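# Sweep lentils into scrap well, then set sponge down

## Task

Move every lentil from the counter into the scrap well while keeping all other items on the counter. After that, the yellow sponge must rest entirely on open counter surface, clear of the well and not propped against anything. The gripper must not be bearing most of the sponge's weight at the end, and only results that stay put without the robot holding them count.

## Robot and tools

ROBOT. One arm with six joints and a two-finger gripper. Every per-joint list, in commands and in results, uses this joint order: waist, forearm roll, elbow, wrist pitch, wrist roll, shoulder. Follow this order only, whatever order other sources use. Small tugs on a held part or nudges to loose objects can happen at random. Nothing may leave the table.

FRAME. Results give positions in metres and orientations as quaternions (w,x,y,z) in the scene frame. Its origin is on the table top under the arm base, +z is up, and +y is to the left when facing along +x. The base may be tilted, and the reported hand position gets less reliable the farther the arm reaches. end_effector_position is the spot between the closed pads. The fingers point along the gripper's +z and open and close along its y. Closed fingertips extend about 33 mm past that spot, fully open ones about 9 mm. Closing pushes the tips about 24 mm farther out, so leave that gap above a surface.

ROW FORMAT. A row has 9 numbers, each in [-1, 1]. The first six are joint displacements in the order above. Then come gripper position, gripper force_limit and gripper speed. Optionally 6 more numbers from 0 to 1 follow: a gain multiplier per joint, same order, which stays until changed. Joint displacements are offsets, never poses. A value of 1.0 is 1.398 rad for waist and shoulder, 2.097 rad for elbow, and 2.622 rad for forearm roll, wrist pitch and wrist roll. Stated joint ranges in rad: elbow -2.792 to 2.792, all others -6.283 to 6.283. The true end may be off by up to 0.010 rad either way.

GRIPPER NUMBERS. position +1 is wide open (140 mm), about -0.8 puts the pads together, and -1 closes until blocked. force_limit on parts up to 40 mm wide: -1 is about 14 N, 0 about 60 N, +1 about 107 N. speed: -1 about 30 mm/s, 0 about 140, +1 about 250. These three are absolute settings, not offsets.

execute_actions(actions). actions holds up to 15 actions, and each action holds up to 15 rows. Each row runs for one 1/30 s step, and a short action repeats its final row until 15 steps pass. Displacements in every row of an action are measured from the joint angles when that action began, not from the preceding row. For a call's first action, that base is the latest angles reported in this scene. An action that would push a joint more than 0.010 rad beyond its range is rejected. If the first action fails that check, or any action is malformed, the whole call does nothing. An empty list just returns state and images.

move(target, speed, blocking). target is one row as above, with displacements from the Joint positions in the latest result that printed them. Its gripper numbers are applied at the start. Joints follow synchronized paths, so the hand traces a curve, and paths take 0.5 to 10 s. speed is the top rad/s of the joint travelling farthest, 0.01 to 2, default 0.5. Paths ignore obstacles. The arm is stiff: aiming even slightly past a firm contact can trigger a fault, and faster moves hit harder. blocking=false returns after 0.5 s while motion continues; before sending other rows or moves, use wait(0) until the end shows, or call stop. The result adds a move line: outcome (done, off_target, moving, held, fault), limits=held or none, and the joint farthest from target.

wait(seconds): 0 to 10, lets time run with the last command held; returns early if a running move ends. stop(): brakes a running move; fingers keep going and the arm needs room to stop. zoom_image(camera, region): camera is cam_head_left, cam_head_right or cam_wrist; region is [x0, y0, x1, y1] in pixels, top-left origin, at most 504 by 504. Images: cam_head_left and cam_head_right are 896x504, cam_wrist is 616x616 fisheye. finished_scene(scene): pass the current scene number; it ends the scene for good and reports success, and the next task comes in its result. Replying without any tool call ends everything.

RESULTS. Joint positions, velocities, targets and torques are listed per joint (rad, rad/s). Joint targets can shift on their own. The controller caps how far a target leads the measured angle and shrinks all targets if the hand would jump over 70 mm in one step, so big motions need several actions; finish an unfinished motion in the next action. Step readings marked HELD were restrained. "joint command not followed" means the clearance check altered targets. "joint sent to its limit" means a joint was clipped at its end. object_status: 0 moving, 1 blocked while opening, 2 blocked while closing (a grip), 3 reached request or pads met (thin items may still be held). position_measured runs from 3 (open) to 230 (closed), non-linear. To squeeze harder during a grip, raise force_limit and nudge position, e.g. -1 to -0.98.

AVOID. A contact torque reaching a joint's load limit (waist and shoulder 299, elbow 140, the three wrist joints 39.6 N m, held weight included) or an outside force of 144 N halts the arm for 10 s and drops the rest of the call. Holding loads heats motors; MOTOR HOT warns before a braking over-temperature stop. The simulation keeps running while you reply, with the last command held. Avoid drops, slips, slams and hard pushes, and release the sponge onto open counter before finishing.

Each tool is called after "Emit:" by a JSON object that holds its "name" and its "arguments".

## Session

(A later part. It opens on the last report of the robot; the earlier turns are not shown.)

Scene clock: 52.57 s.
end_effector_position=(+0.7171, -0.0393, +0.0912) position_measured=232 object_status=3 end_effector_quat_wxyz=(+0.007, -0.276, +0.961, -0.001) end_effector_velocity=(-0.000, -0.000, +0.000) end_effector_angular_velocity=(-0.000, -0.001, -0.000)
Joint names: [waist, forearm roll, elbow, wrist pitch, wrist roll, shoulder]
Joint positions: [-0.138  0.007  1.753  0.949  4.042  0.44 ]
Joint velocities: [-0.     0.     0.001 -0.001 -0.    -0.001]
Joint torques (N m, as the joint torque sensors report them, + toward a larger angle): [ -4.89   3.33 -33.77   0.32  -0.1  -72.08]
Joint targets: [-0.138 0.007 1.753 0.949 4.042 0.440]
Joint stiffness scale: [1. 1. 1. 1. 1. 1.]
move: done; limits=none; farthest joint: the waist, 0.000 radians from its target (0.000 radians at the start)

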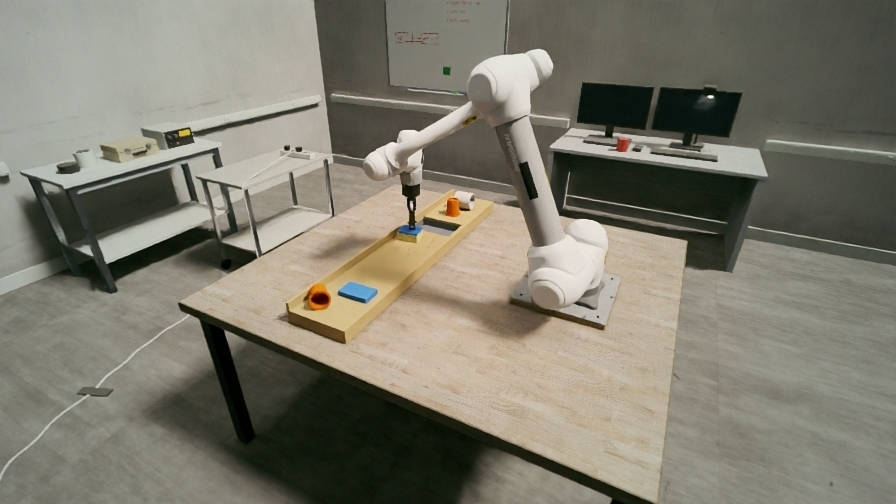

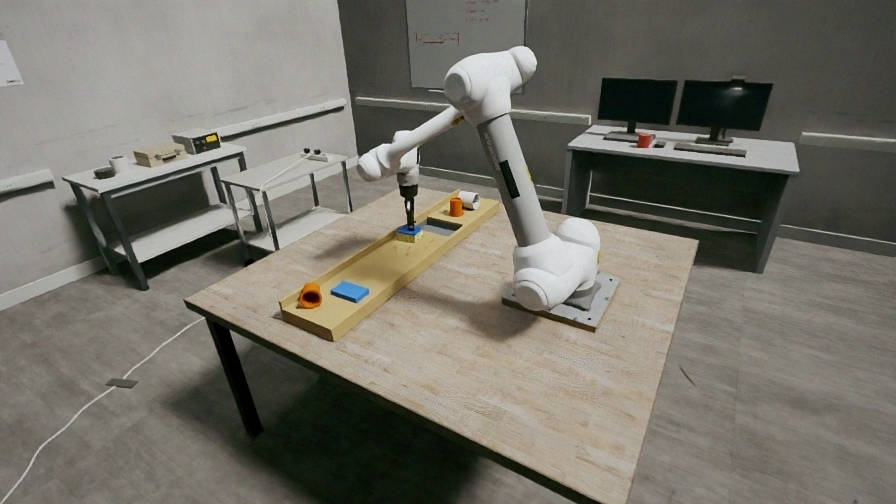

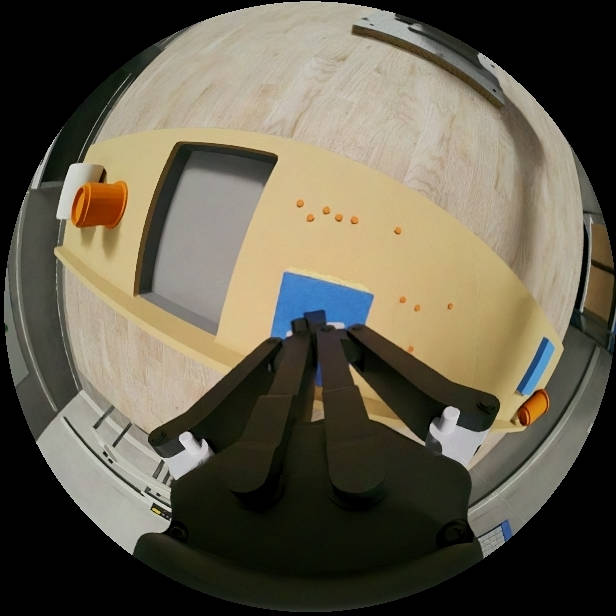

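Emit:
{"name": "move", "arguments": {"target": [0,0,0,0,0,0,0.5,-0.3,0]}}

Emit:
{"name": "move", "arguments": {"target": [0,0,0,0,0.075,0,0.5,-0.3,0]}}

Emit:
{"name": "move", "arguments": {"target": [0,0,0.009,-0.0145,0,0.0175,0.5,-0.3,0], "speed": 0.1}}

Scene clock: 56.43 s.
end_effector_position=(+0.7171, -0.0393, +0.0912) position_measured=66 object_status=3 end_effector_quat_wxyz=(+0.007, -0.276, +0.961, -0.001) end_effector_velocity=(+0.000, -0.000, +0.000) end_effector_angular_velocity=(-0.001, -0.001, +0.000)
Joint names: [waist, forearm roll, elbow, wrist pitch, wrist roll, shoulder]
Joint positions: [-0.138  0.007  1.753  0.949  4.042  0.44 ]
Joint velocities: [-0.    -0.001 -0.001 -0.     0.     0.   ]
Joint torques (N m, as the joint torque sensors report them, + toward a larger angle): [ -1.86   3.57 -36.19   0.42  -0.22 -80.27]
Joint targets: [-0.138 0.007 1.753 0.949 4.042 0.440]
Joint stiffness scale: [1. 1. 1. 1. 1. 1.]
move: done; limits=none; farthest joint: the waist, 0.000 radians from its target (0.000 radians at the start)

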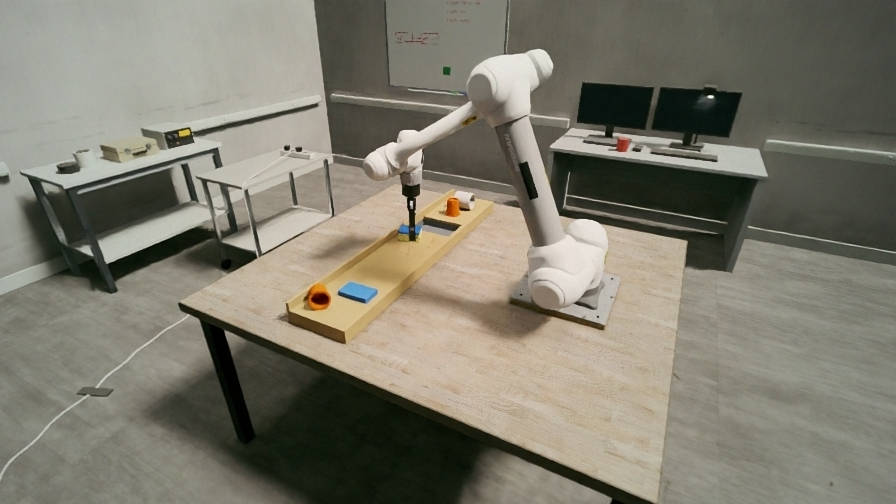

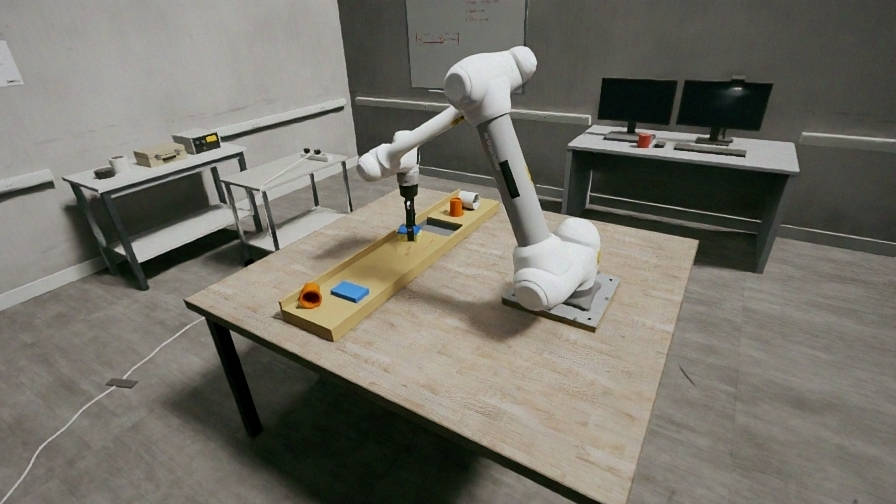

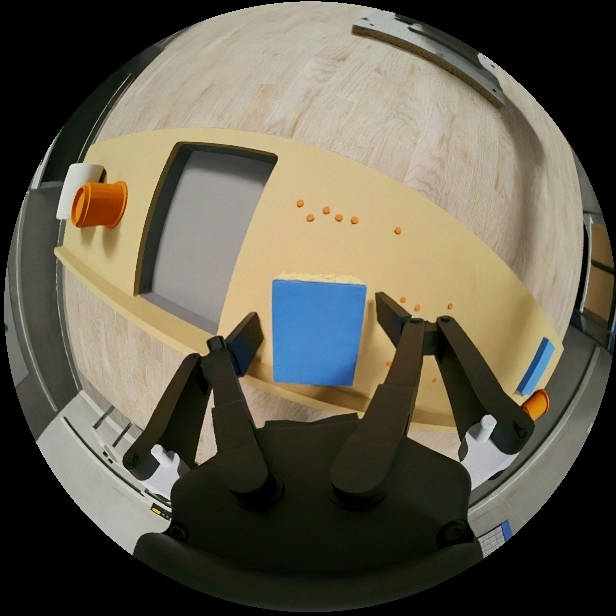

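Scene clock: 57.33 s.
end_effector_position=(+0.7171, -0.0393, +0.0912) position_measured=66 object_status=3 end_effector_quat_wxyz=(+0.007, -0.182, +0.983, -0.000) end_effector_velocity=(+0.000, +0.000, +0.000) end_effector_angular_velocity=(+0.000, -0.001, -0.001)
Joint names: [waist, forearm roll, elbow, wrist pitch, wrist roll, shoulder]
Joint positions: [-0.138  0.007  1.753  0.949  4.236  0.44 ]
Joint velocities: [ 0.     0.    -0.    -0.     0.001 -0.   ]
Joint torques (N m, as the joint torque sensors report them, + toward a larger angle): [ -2.63   3.53 -37.26   0.43  -0.3  -76.92]
Joint targets: [-0.138 0.007 1.753 0.949 4.239 0.440]
Joint stiffness scale: [1. 1. 1. 1. 1. 1.]
move: done; limits=none; farthest joint: the wrist roll, 0.002 radians from its target (0.196 radians at the start)

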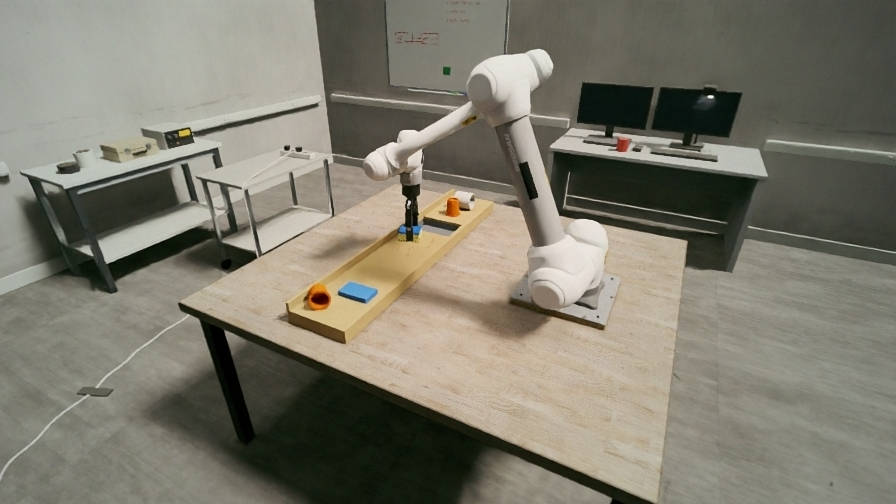

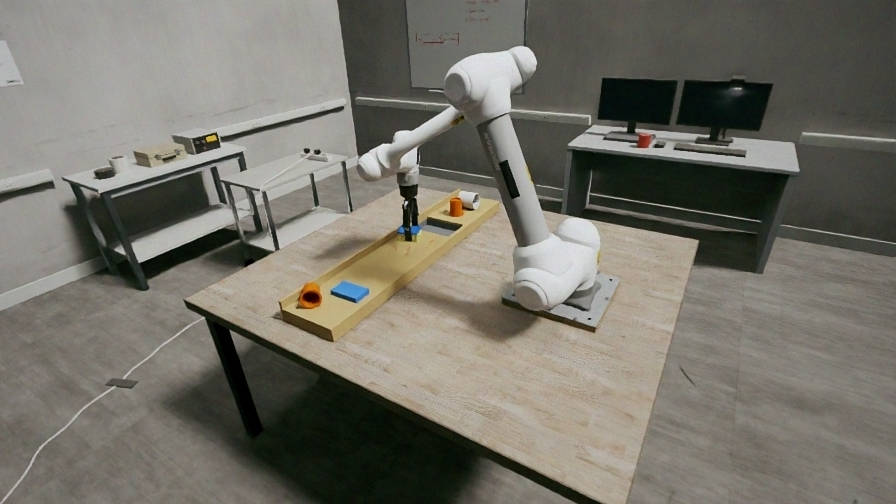

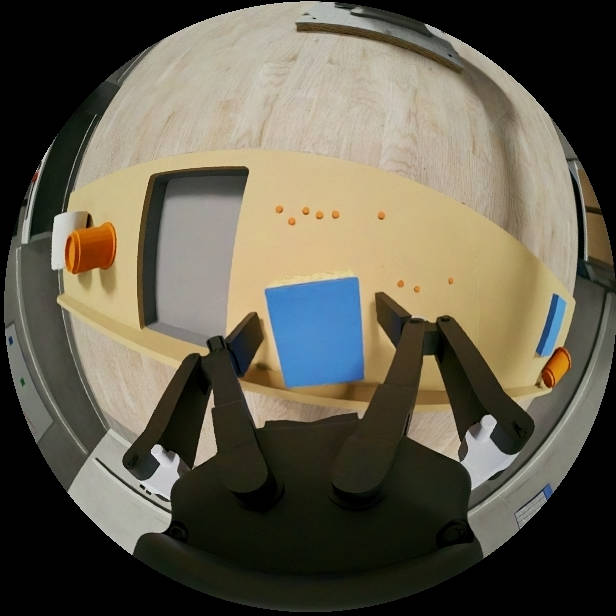

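Scene clock: 58.03 s.
end_effector_position=(+0.7167, -0.0394, +0.0725) position_measured=66 object_status=3 end_effector_quat_wxyz=(+0.006, -0.182, +0.983, -0.000) end_effector_velocity=(+0.000, -0.000, -0.000) end_effector_angular_velocity=(-0.001, +0.000, +0.001)
Joint names: [waist, forearm roll, elbow, wrist pitch, wrist roll, shoulder]
Joint positions: [-0.138  0.007  1.766  0.92   4.236  0.459]
Joint velocities: [ 0.    -0.001  0.    -0.    -0.     0.001]
Joint torques (N m, as the joint torque sensors report them, + toward a larger angle): [  0.61   3.01 -19.94  -3.39   0.02 -47.67]
Joint targets: [-0.138 0.007 1.772 0.911 4.236 0.465]
Joint stiffness scale: [1. 1. 1. 1. 1. 1.]
move: done; limits=none; farthest joint: the wrist pitch, 0.009 radians from its target (0.038 radians at the start)

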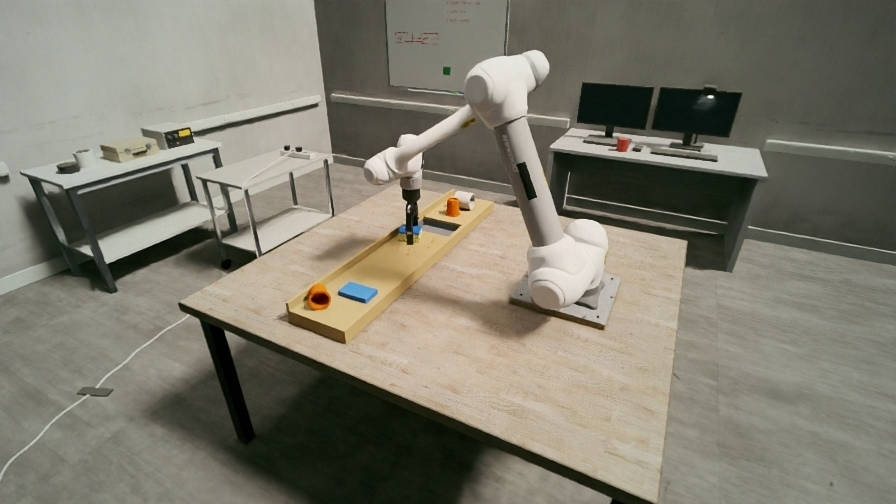

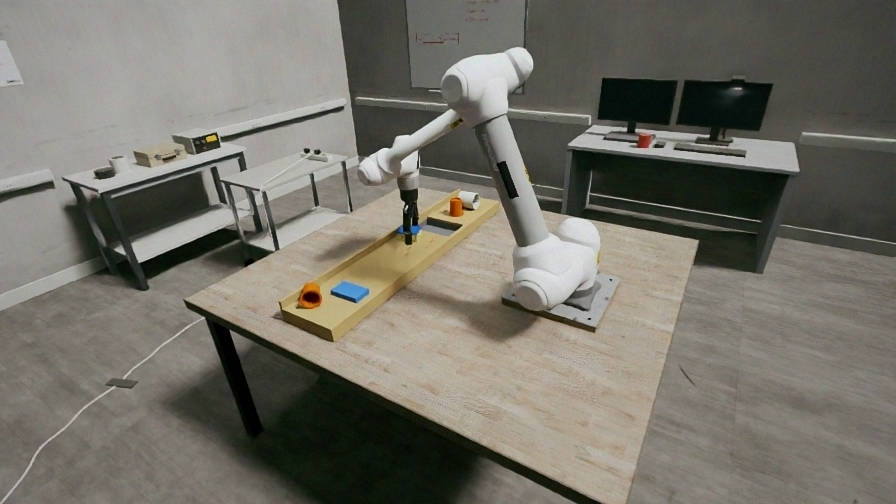

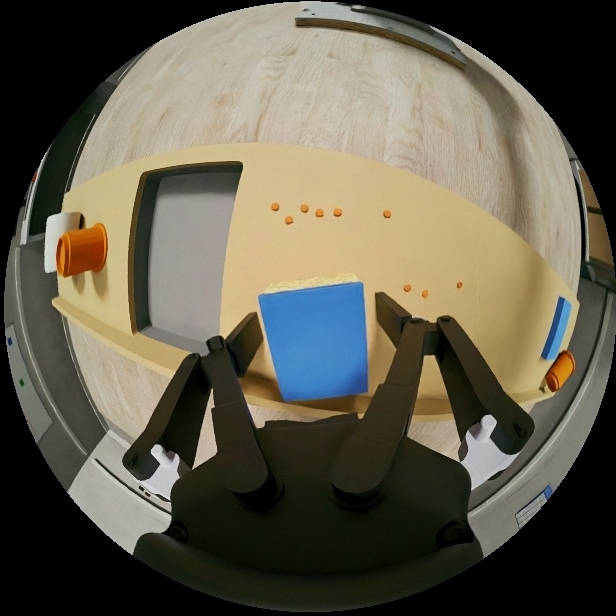

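Emit:
{"name": "move", "arguments": {"target": [0,0,-0.006,0.01,-0.07,-0.014,0.5,-1,0], "speed": 0.3}}

Emit:
{"name": "move", "arguments": {"target": [0,0,0,0,0,0,-0.2,-1,-0.7]}}

Emit:
{"name": "zoom_image", "arguments": {"camera": "cam_head_left", "region": [360,180,480,270]}}

Scene clock: 61.97 s.
end_effector_position=(+0.7167, -0.0393, +0.0878) position_measured=66 object_status=3 end_effector_quat_wxyz=(+0.007, -0.270, +0.963, -0.001) end_effector_velocity=(+0.000, -0.000, +0.000) end_effector_angular_velocity=(+0.001, -0.000, +0.000)
Joint names: [waist, forearm roll, elbow, wrist pitch, wrist roll, shoulder]
Joint positions: [-0.138  0.007  1.757  0.941  4.056  0.442]
Joint velocities: [-0.     0.001 -0.001  0.    -0.001  0.   ]
Joint torques (N m, as the joint torque sensors report them, + toward a larger angle): [ -3.06   3.44 -36.53   0.53  -0.04 -78.24]
Joint targets: [-0.138 0.007 1.753 0.946 4.053 0.439]
Joint stiffness scale: [1. 1. 1. 1. 1. 1.]
move: done; limits=none; farthest joint: the wrist pitch, 0.005 radians from its target (0.026 radians at the start)

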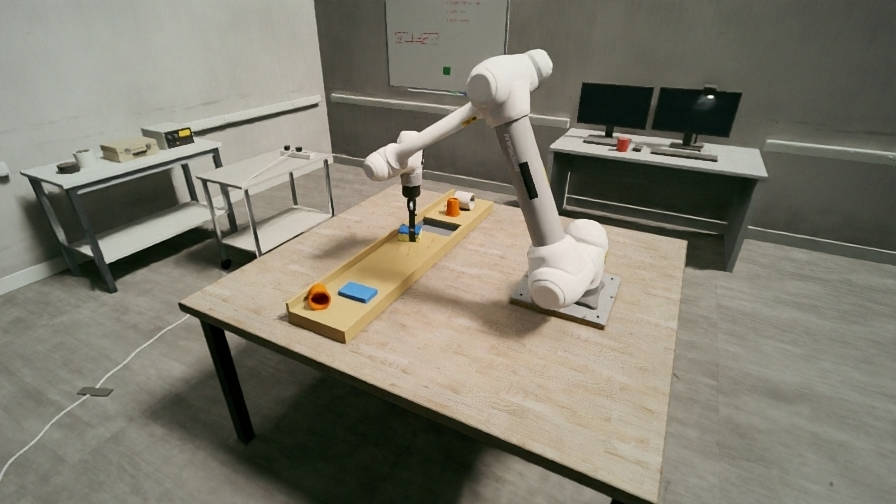

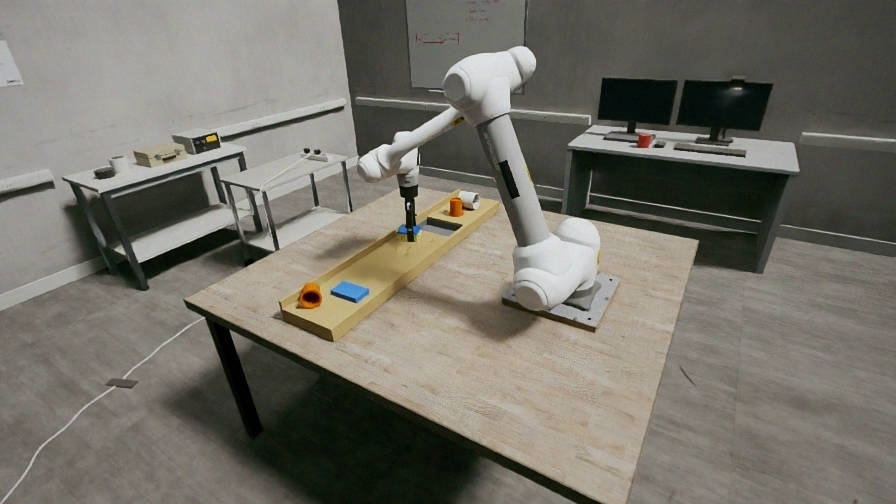

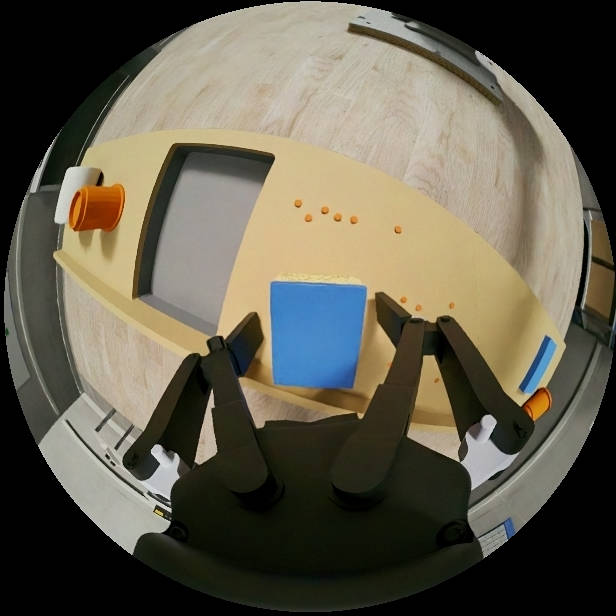

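Scene clock: 63.07 s.
end_effector_position=(+0.7167, -0.0393, +0.0878) position_measured=154 object_status=3 end_effector_quat_wxyz=(+0.007, -0.270, +0.963, -0.001) end_effector_velocity=(+0.000, -0.001, +0.001) end_effector_angular_velocity=(-0.000, -0.002, -0.001)
Joint names: [waist, forearm roll, elbow, wrist pitch, wrist roll, shoulder]
Joint positions: [-0.138  0.007  1.757  0.941  4.056  0.442]
Joint velocities: [-0.001  0.    -0.    -0.001  0.    -0.001]
Joint torques (N m, as the joint torque sensors report them, + toward a larger angle): [ -1.41   3.41 -34.06   0.61  -0.19 -77.34]
Joint targets: [-0.138 0.007 1.757 0.941 4.056 0.442]
Joint stiffness scale: [1. 1. 1. 1. 1. 1.]
move: done; limits=none; farthest joint: the waist, 0.000 radians from its target (0.000 radians at the start)

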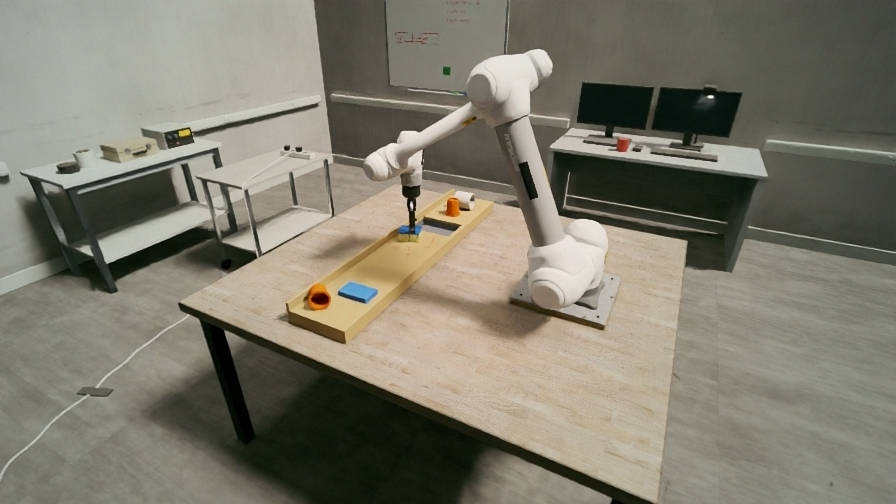

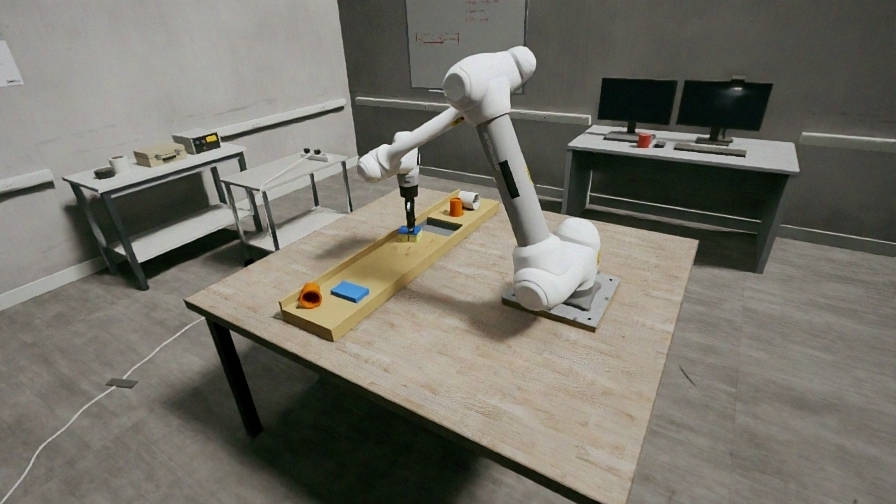

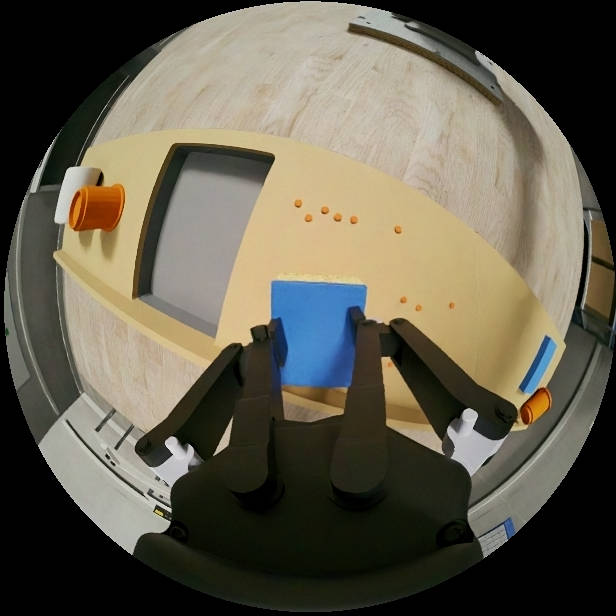

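Region (360, 180, 480, 270) of cam_head_left's 896x504 image, scaled by 4.200, with more detail than that image has; it fills the top 378 rows of this view, and the rest is white.

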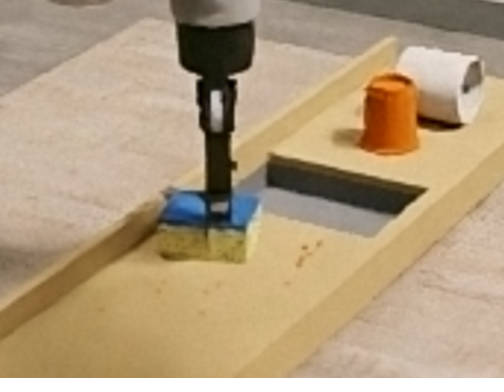

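Emit:
{"name": "move", "arguments": {"target": [0,0,-0.014,0.023,0,-0.026,-0.2,-1,-0.7], "speed": 0.2}}

Emit:
{"name": "move", "arguments": {"target": [0.218,0,0.024,-0.007,0.244,-0.022,-0.2,-1,-0.7], "speed": 0.6}}

Scene clock: 70.83 s.
end_effector_position=(+0.7170, -0.0392, +0.1232) position_measured=154 object_status=3 end_effector_quat_wxyz=(+0.009, -0.270, +0.963, -0.002) end_effector_velocity=(+0.001, +0.000, +0.002) end_effector_angular_velocity=(-0.000, -0.002, +0.001)
Joint names: [waist, forearm roll, elbow, wrist pitch, wrist roll, shoulder]
Joint positions: [-0.138  0.007  1.732  0.997  4.056  0.409]
Joint velocities: [ 0.001 -0.    -0.001  0.001 -0.    -0.002]
Joint torques (N m, as the joint torque sensors report them, + toward a larger angle): [ -0.72   3.86 -38.22   0.12  -0.29 -75.92]
Joint targets: [-0.138 0.007 1.728 1.002 4.056 0.406]
Joint stiffness scale: [1. 1. 1. 1. 1. 1.]
move: done; limits=none; farthest joint: the shoulder, 0.004 radians from its target (0.037 radians at the start)

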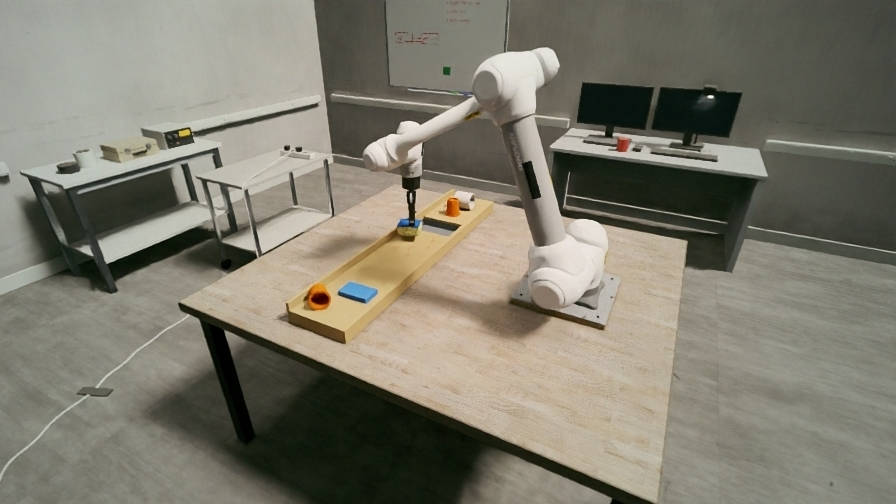

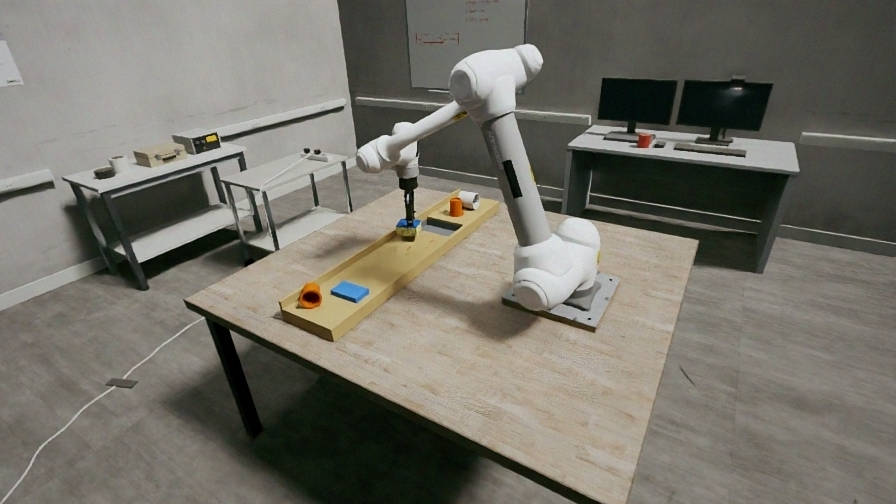

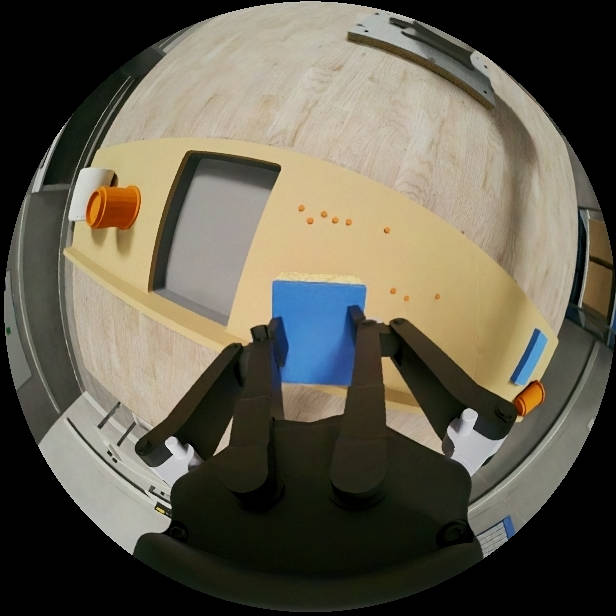

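Scene clock: 72.43 s.
end_effector_position=(+0.6740, +0.1702, +0.1195) position_measured=154 object_status=3 end_effector_quat_wxyz=(+0.005, -0.105, +0.994, +0.000) end_effector_velocity=(+0.000, +0.000, +0.002) end_effector_angular_velocity=(+0.001, -0.002, -0.001)
Joint names: [waist, forearm roll, elbow, wrist pitch, wrist roll, shoulder]
Joint positions: [0.162 0.007 1.778 0.983 4.693 0.382]
Joint velocities: [ 0.     0.     0.    -0.     0.001 -0.002]
Joint torques (N m, as the joint torque sensors report them, + toward a larger angle): [ -3.58   3.66 -36.98   0.45  -0.36 -70.7 ]
Joint targets: [0.167 0.007 1.782 0.979 4.695 0.379]
Joint stiffness scale: [1. 1. 1. 1. 1. 1.]
move: done; limits=none; farthest joint: the waist, 0.005 radians from its target (0.305 radians at the start)

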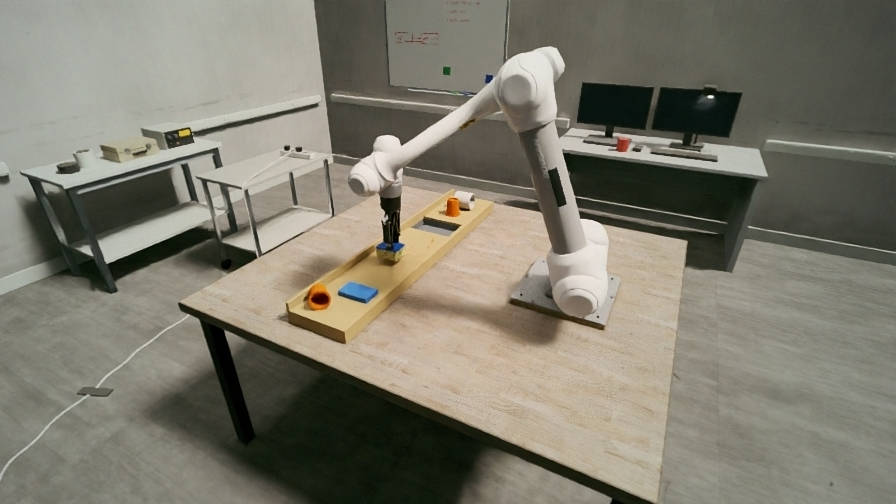

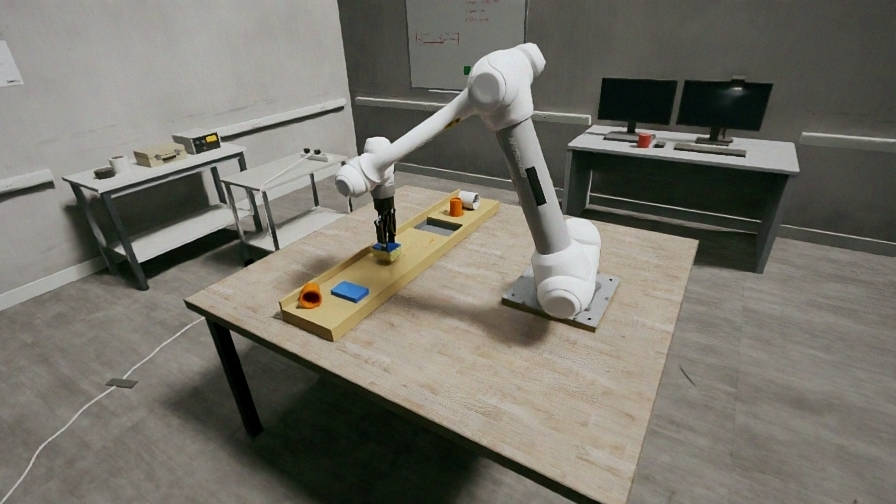

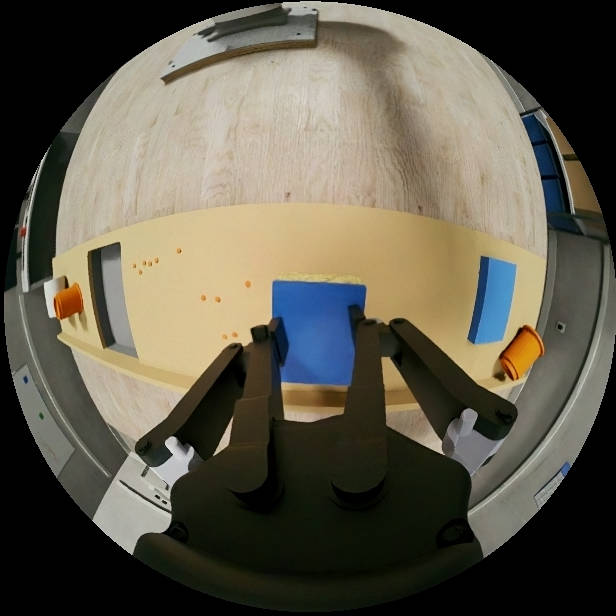

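Emit:
{"name": "move", "arguments": {"target": [0,0,0.0135,-0.0225,0,0.0238,-0.2,-1,-0.7], "speed": 0.1}}

Scene clock: 75.50 s.
end_effector_position=(+0.6744, +0.1700, +0.0882) position_measured=154 object_status=3 end_effector_quat_wxyz=(+0.006, -0.105, +0.994, +0.000) end_effector_velocity=(-0.000, -0.000, -0.000) end_effector_angular_velocity=(-0.000, -0.000, -0.000)
Joint names: [waist, forearm roll, elbow, wrist pitch, wrist roll, shoulder]
Joint positions: [0.162 0.007 1.802 0.929 4.693 0.412]
Joint velocities: [-0.    -0.     0.001 -0.001  0.     0.   ]
Joint torques (N m, as the joint torque sensors report them, + toward a larger angle): [ -3.75   3.26 -34.66   0.33  -0.24 -71.67]
Joint targets: [0.162 0.007 1.806 0.924 4.693 0.415]
Joint stiffness scale: [1. 1. 1. 1. 1. 1.]
move: done; limits=none; farthest joint: the wrist pitch, 0.005 radians from its target (0.059 radians at the start)

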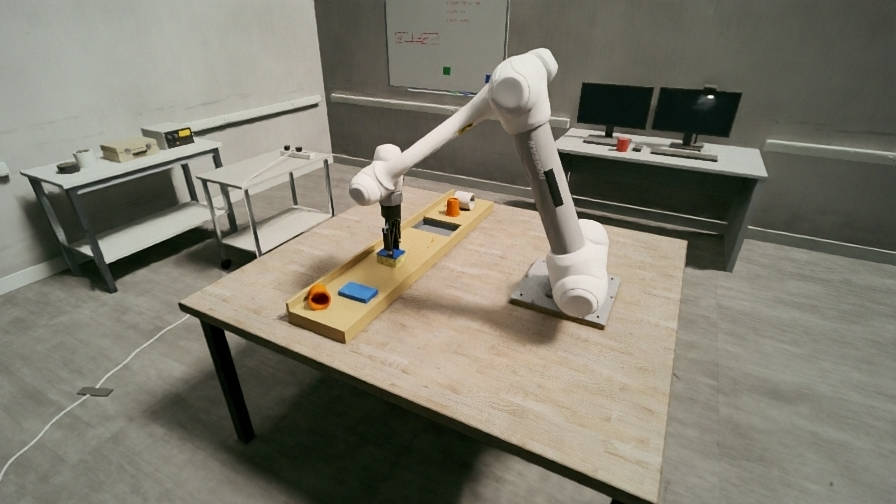

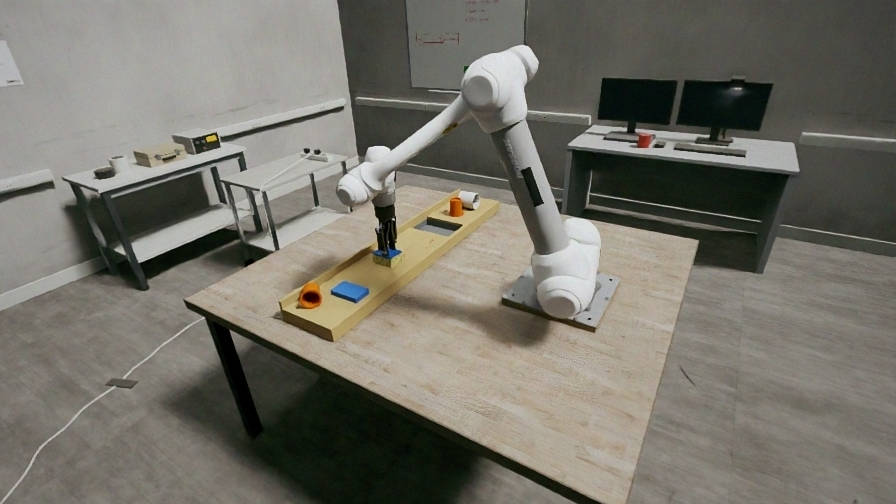

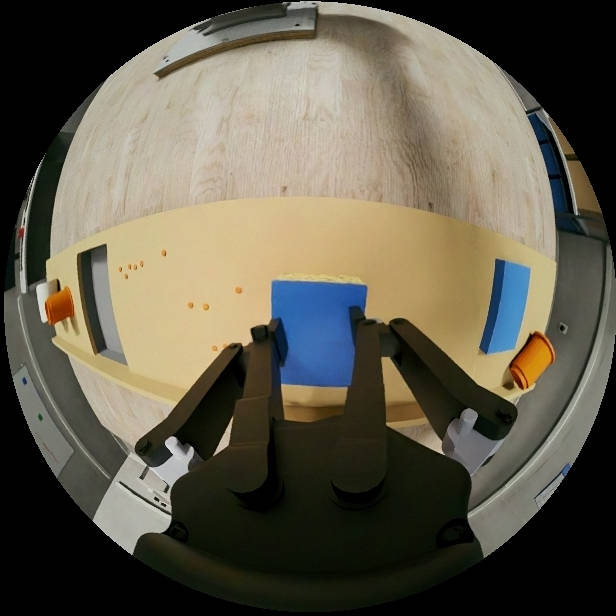

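Emit:
{"name": "move", "arguments": {"target": [-0.137,0,-0.008,0.002,-0.072,0.0108,-0.2,-1,-0.7], "speed": 0.12}}

Scene clock: 82.90 s.
end_effector_position=(+0.7017, +0.0423, +0.0873) position_measured=154 object_status=3 end_effector_quat_wxyz=(+0.007, -0.105, +0.994, +0.000) end_effector_velocity=(+0.001, +0.000, +0.002) end_effector_angular_velocity=(+0.000, -0.004, +0.002)
Joint names: [waist, forearm roll, elbow, wrist pitch, wrist roll, shoulder]
Joint positions: [-0.024  0.007  1.788  0.93   4.507  0.423]
Joint velocities: [ 0.     0.    -0.002 -0.001 -0.001 -0.001]
Joint torques (N m, as the joint torque sensors report them, + toward a larger angle): [ -5.43   2.74 -33.85   0.48  -0.82 -74.55]
Joint targets: [-0.029 0.007 1.785 0.934 4.504 0.427]
Joint stiffness scale: [1. 1. 1. 1. 1. 1.]
move: done; limits=none; farthest joint: the waist, 0.006 radians from its target (0.192 radians at the start)

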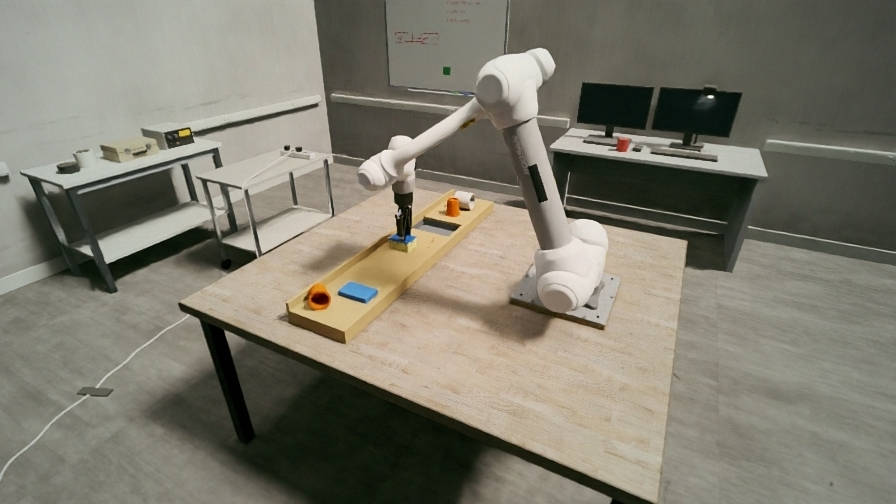

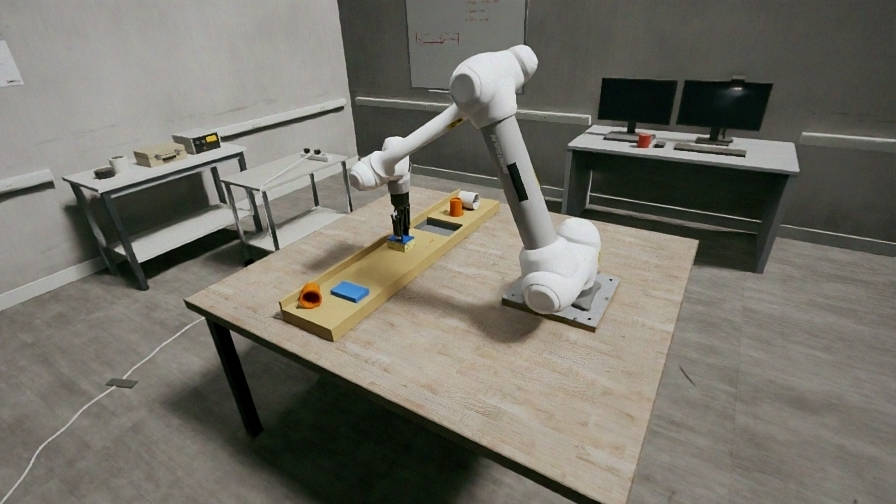

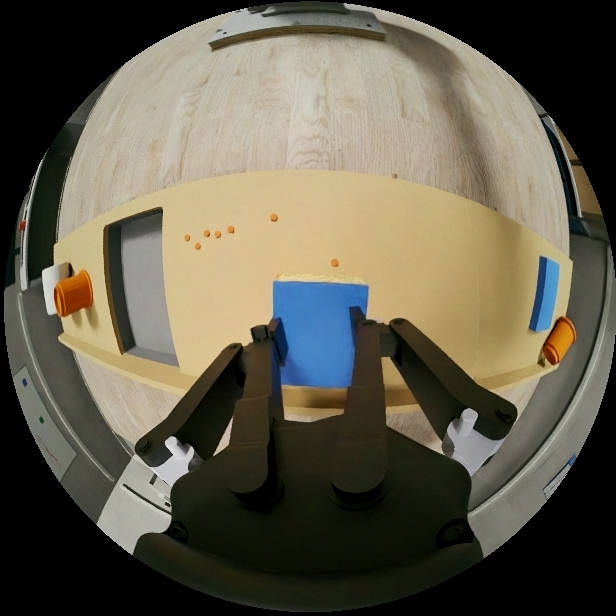

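Emit:
{"name": "move", "arguments": {"target": [-0.107,0,-0.009,0.004,-0.033,0.0105,-0.2,-1,-0.7], "speed": 0.12}}

Scene clock: 89.57 s.
end_effector_position=(+0.7077, -0.0600, +0.0873) position_measured=154 object_status=3 end_effector_quat_wxyz=(+0.007, -0.075, +0.997, +0.000) end_effector_velocity=(+0.000, -0.000, +0.000) end_effector_angular_velocity=(-0.000, -0.001, +0.000)
Joint names: [waist, forearm roll, elbow, wrist pitch, wrist roll, shoulder]
Joint positions: [-0.168  0.007  1.773  0.936  4.423  0.433]
Joint velocities: [-0.001 -0.    -0.001 -0.    -0.001  0.   ]
Joint torques (N m, as the joint torque sensors report them, + toward a larger angle): [ -4.69   2.78 -34.06   0.48   0.07 -74.01]
Joint targets: [-0.174 0.007 1.770 0.940 4.420 0.437]
Joint stiffness scale: [1. 1. 1. 1. 1. 1.]
move: done; limits=none; farthest joint: the waist, 0.006 radians from its target (0.150 radians at the start)

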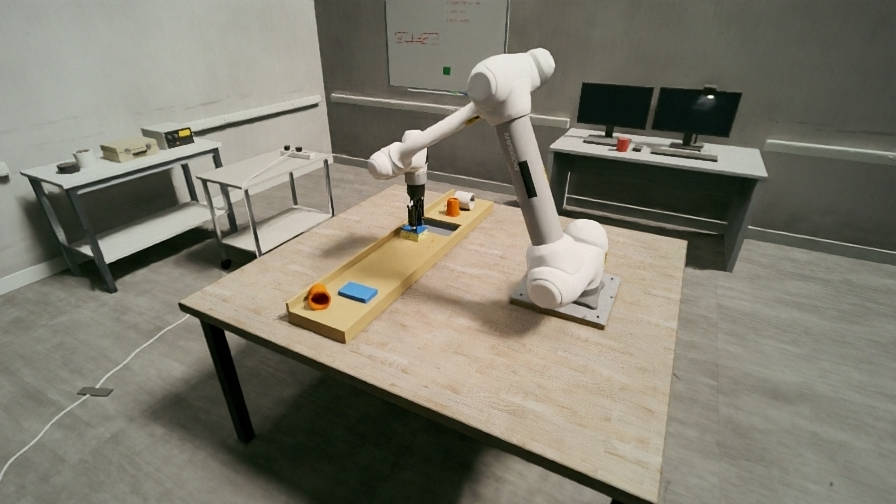

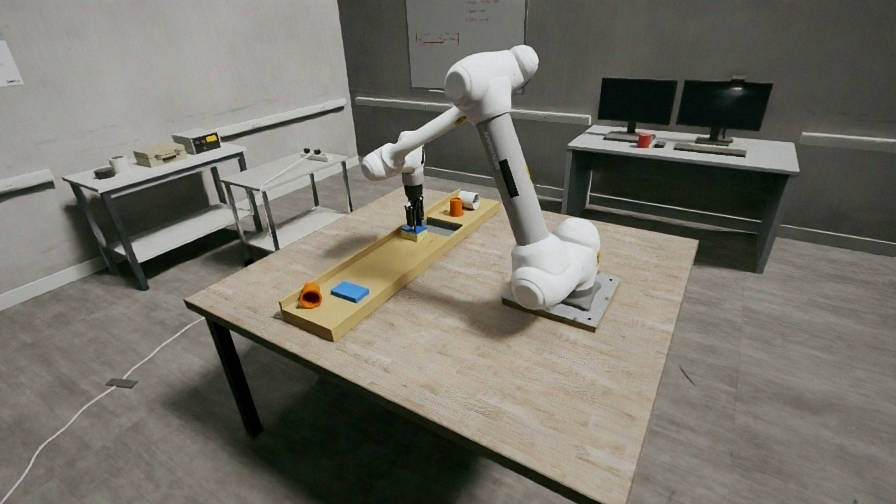

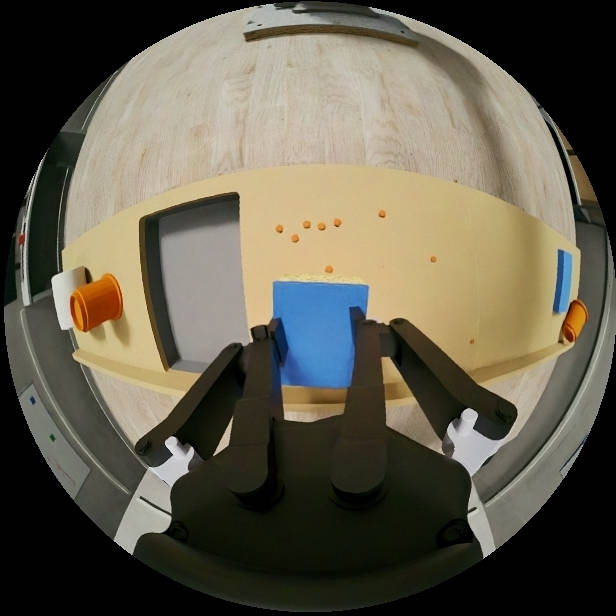

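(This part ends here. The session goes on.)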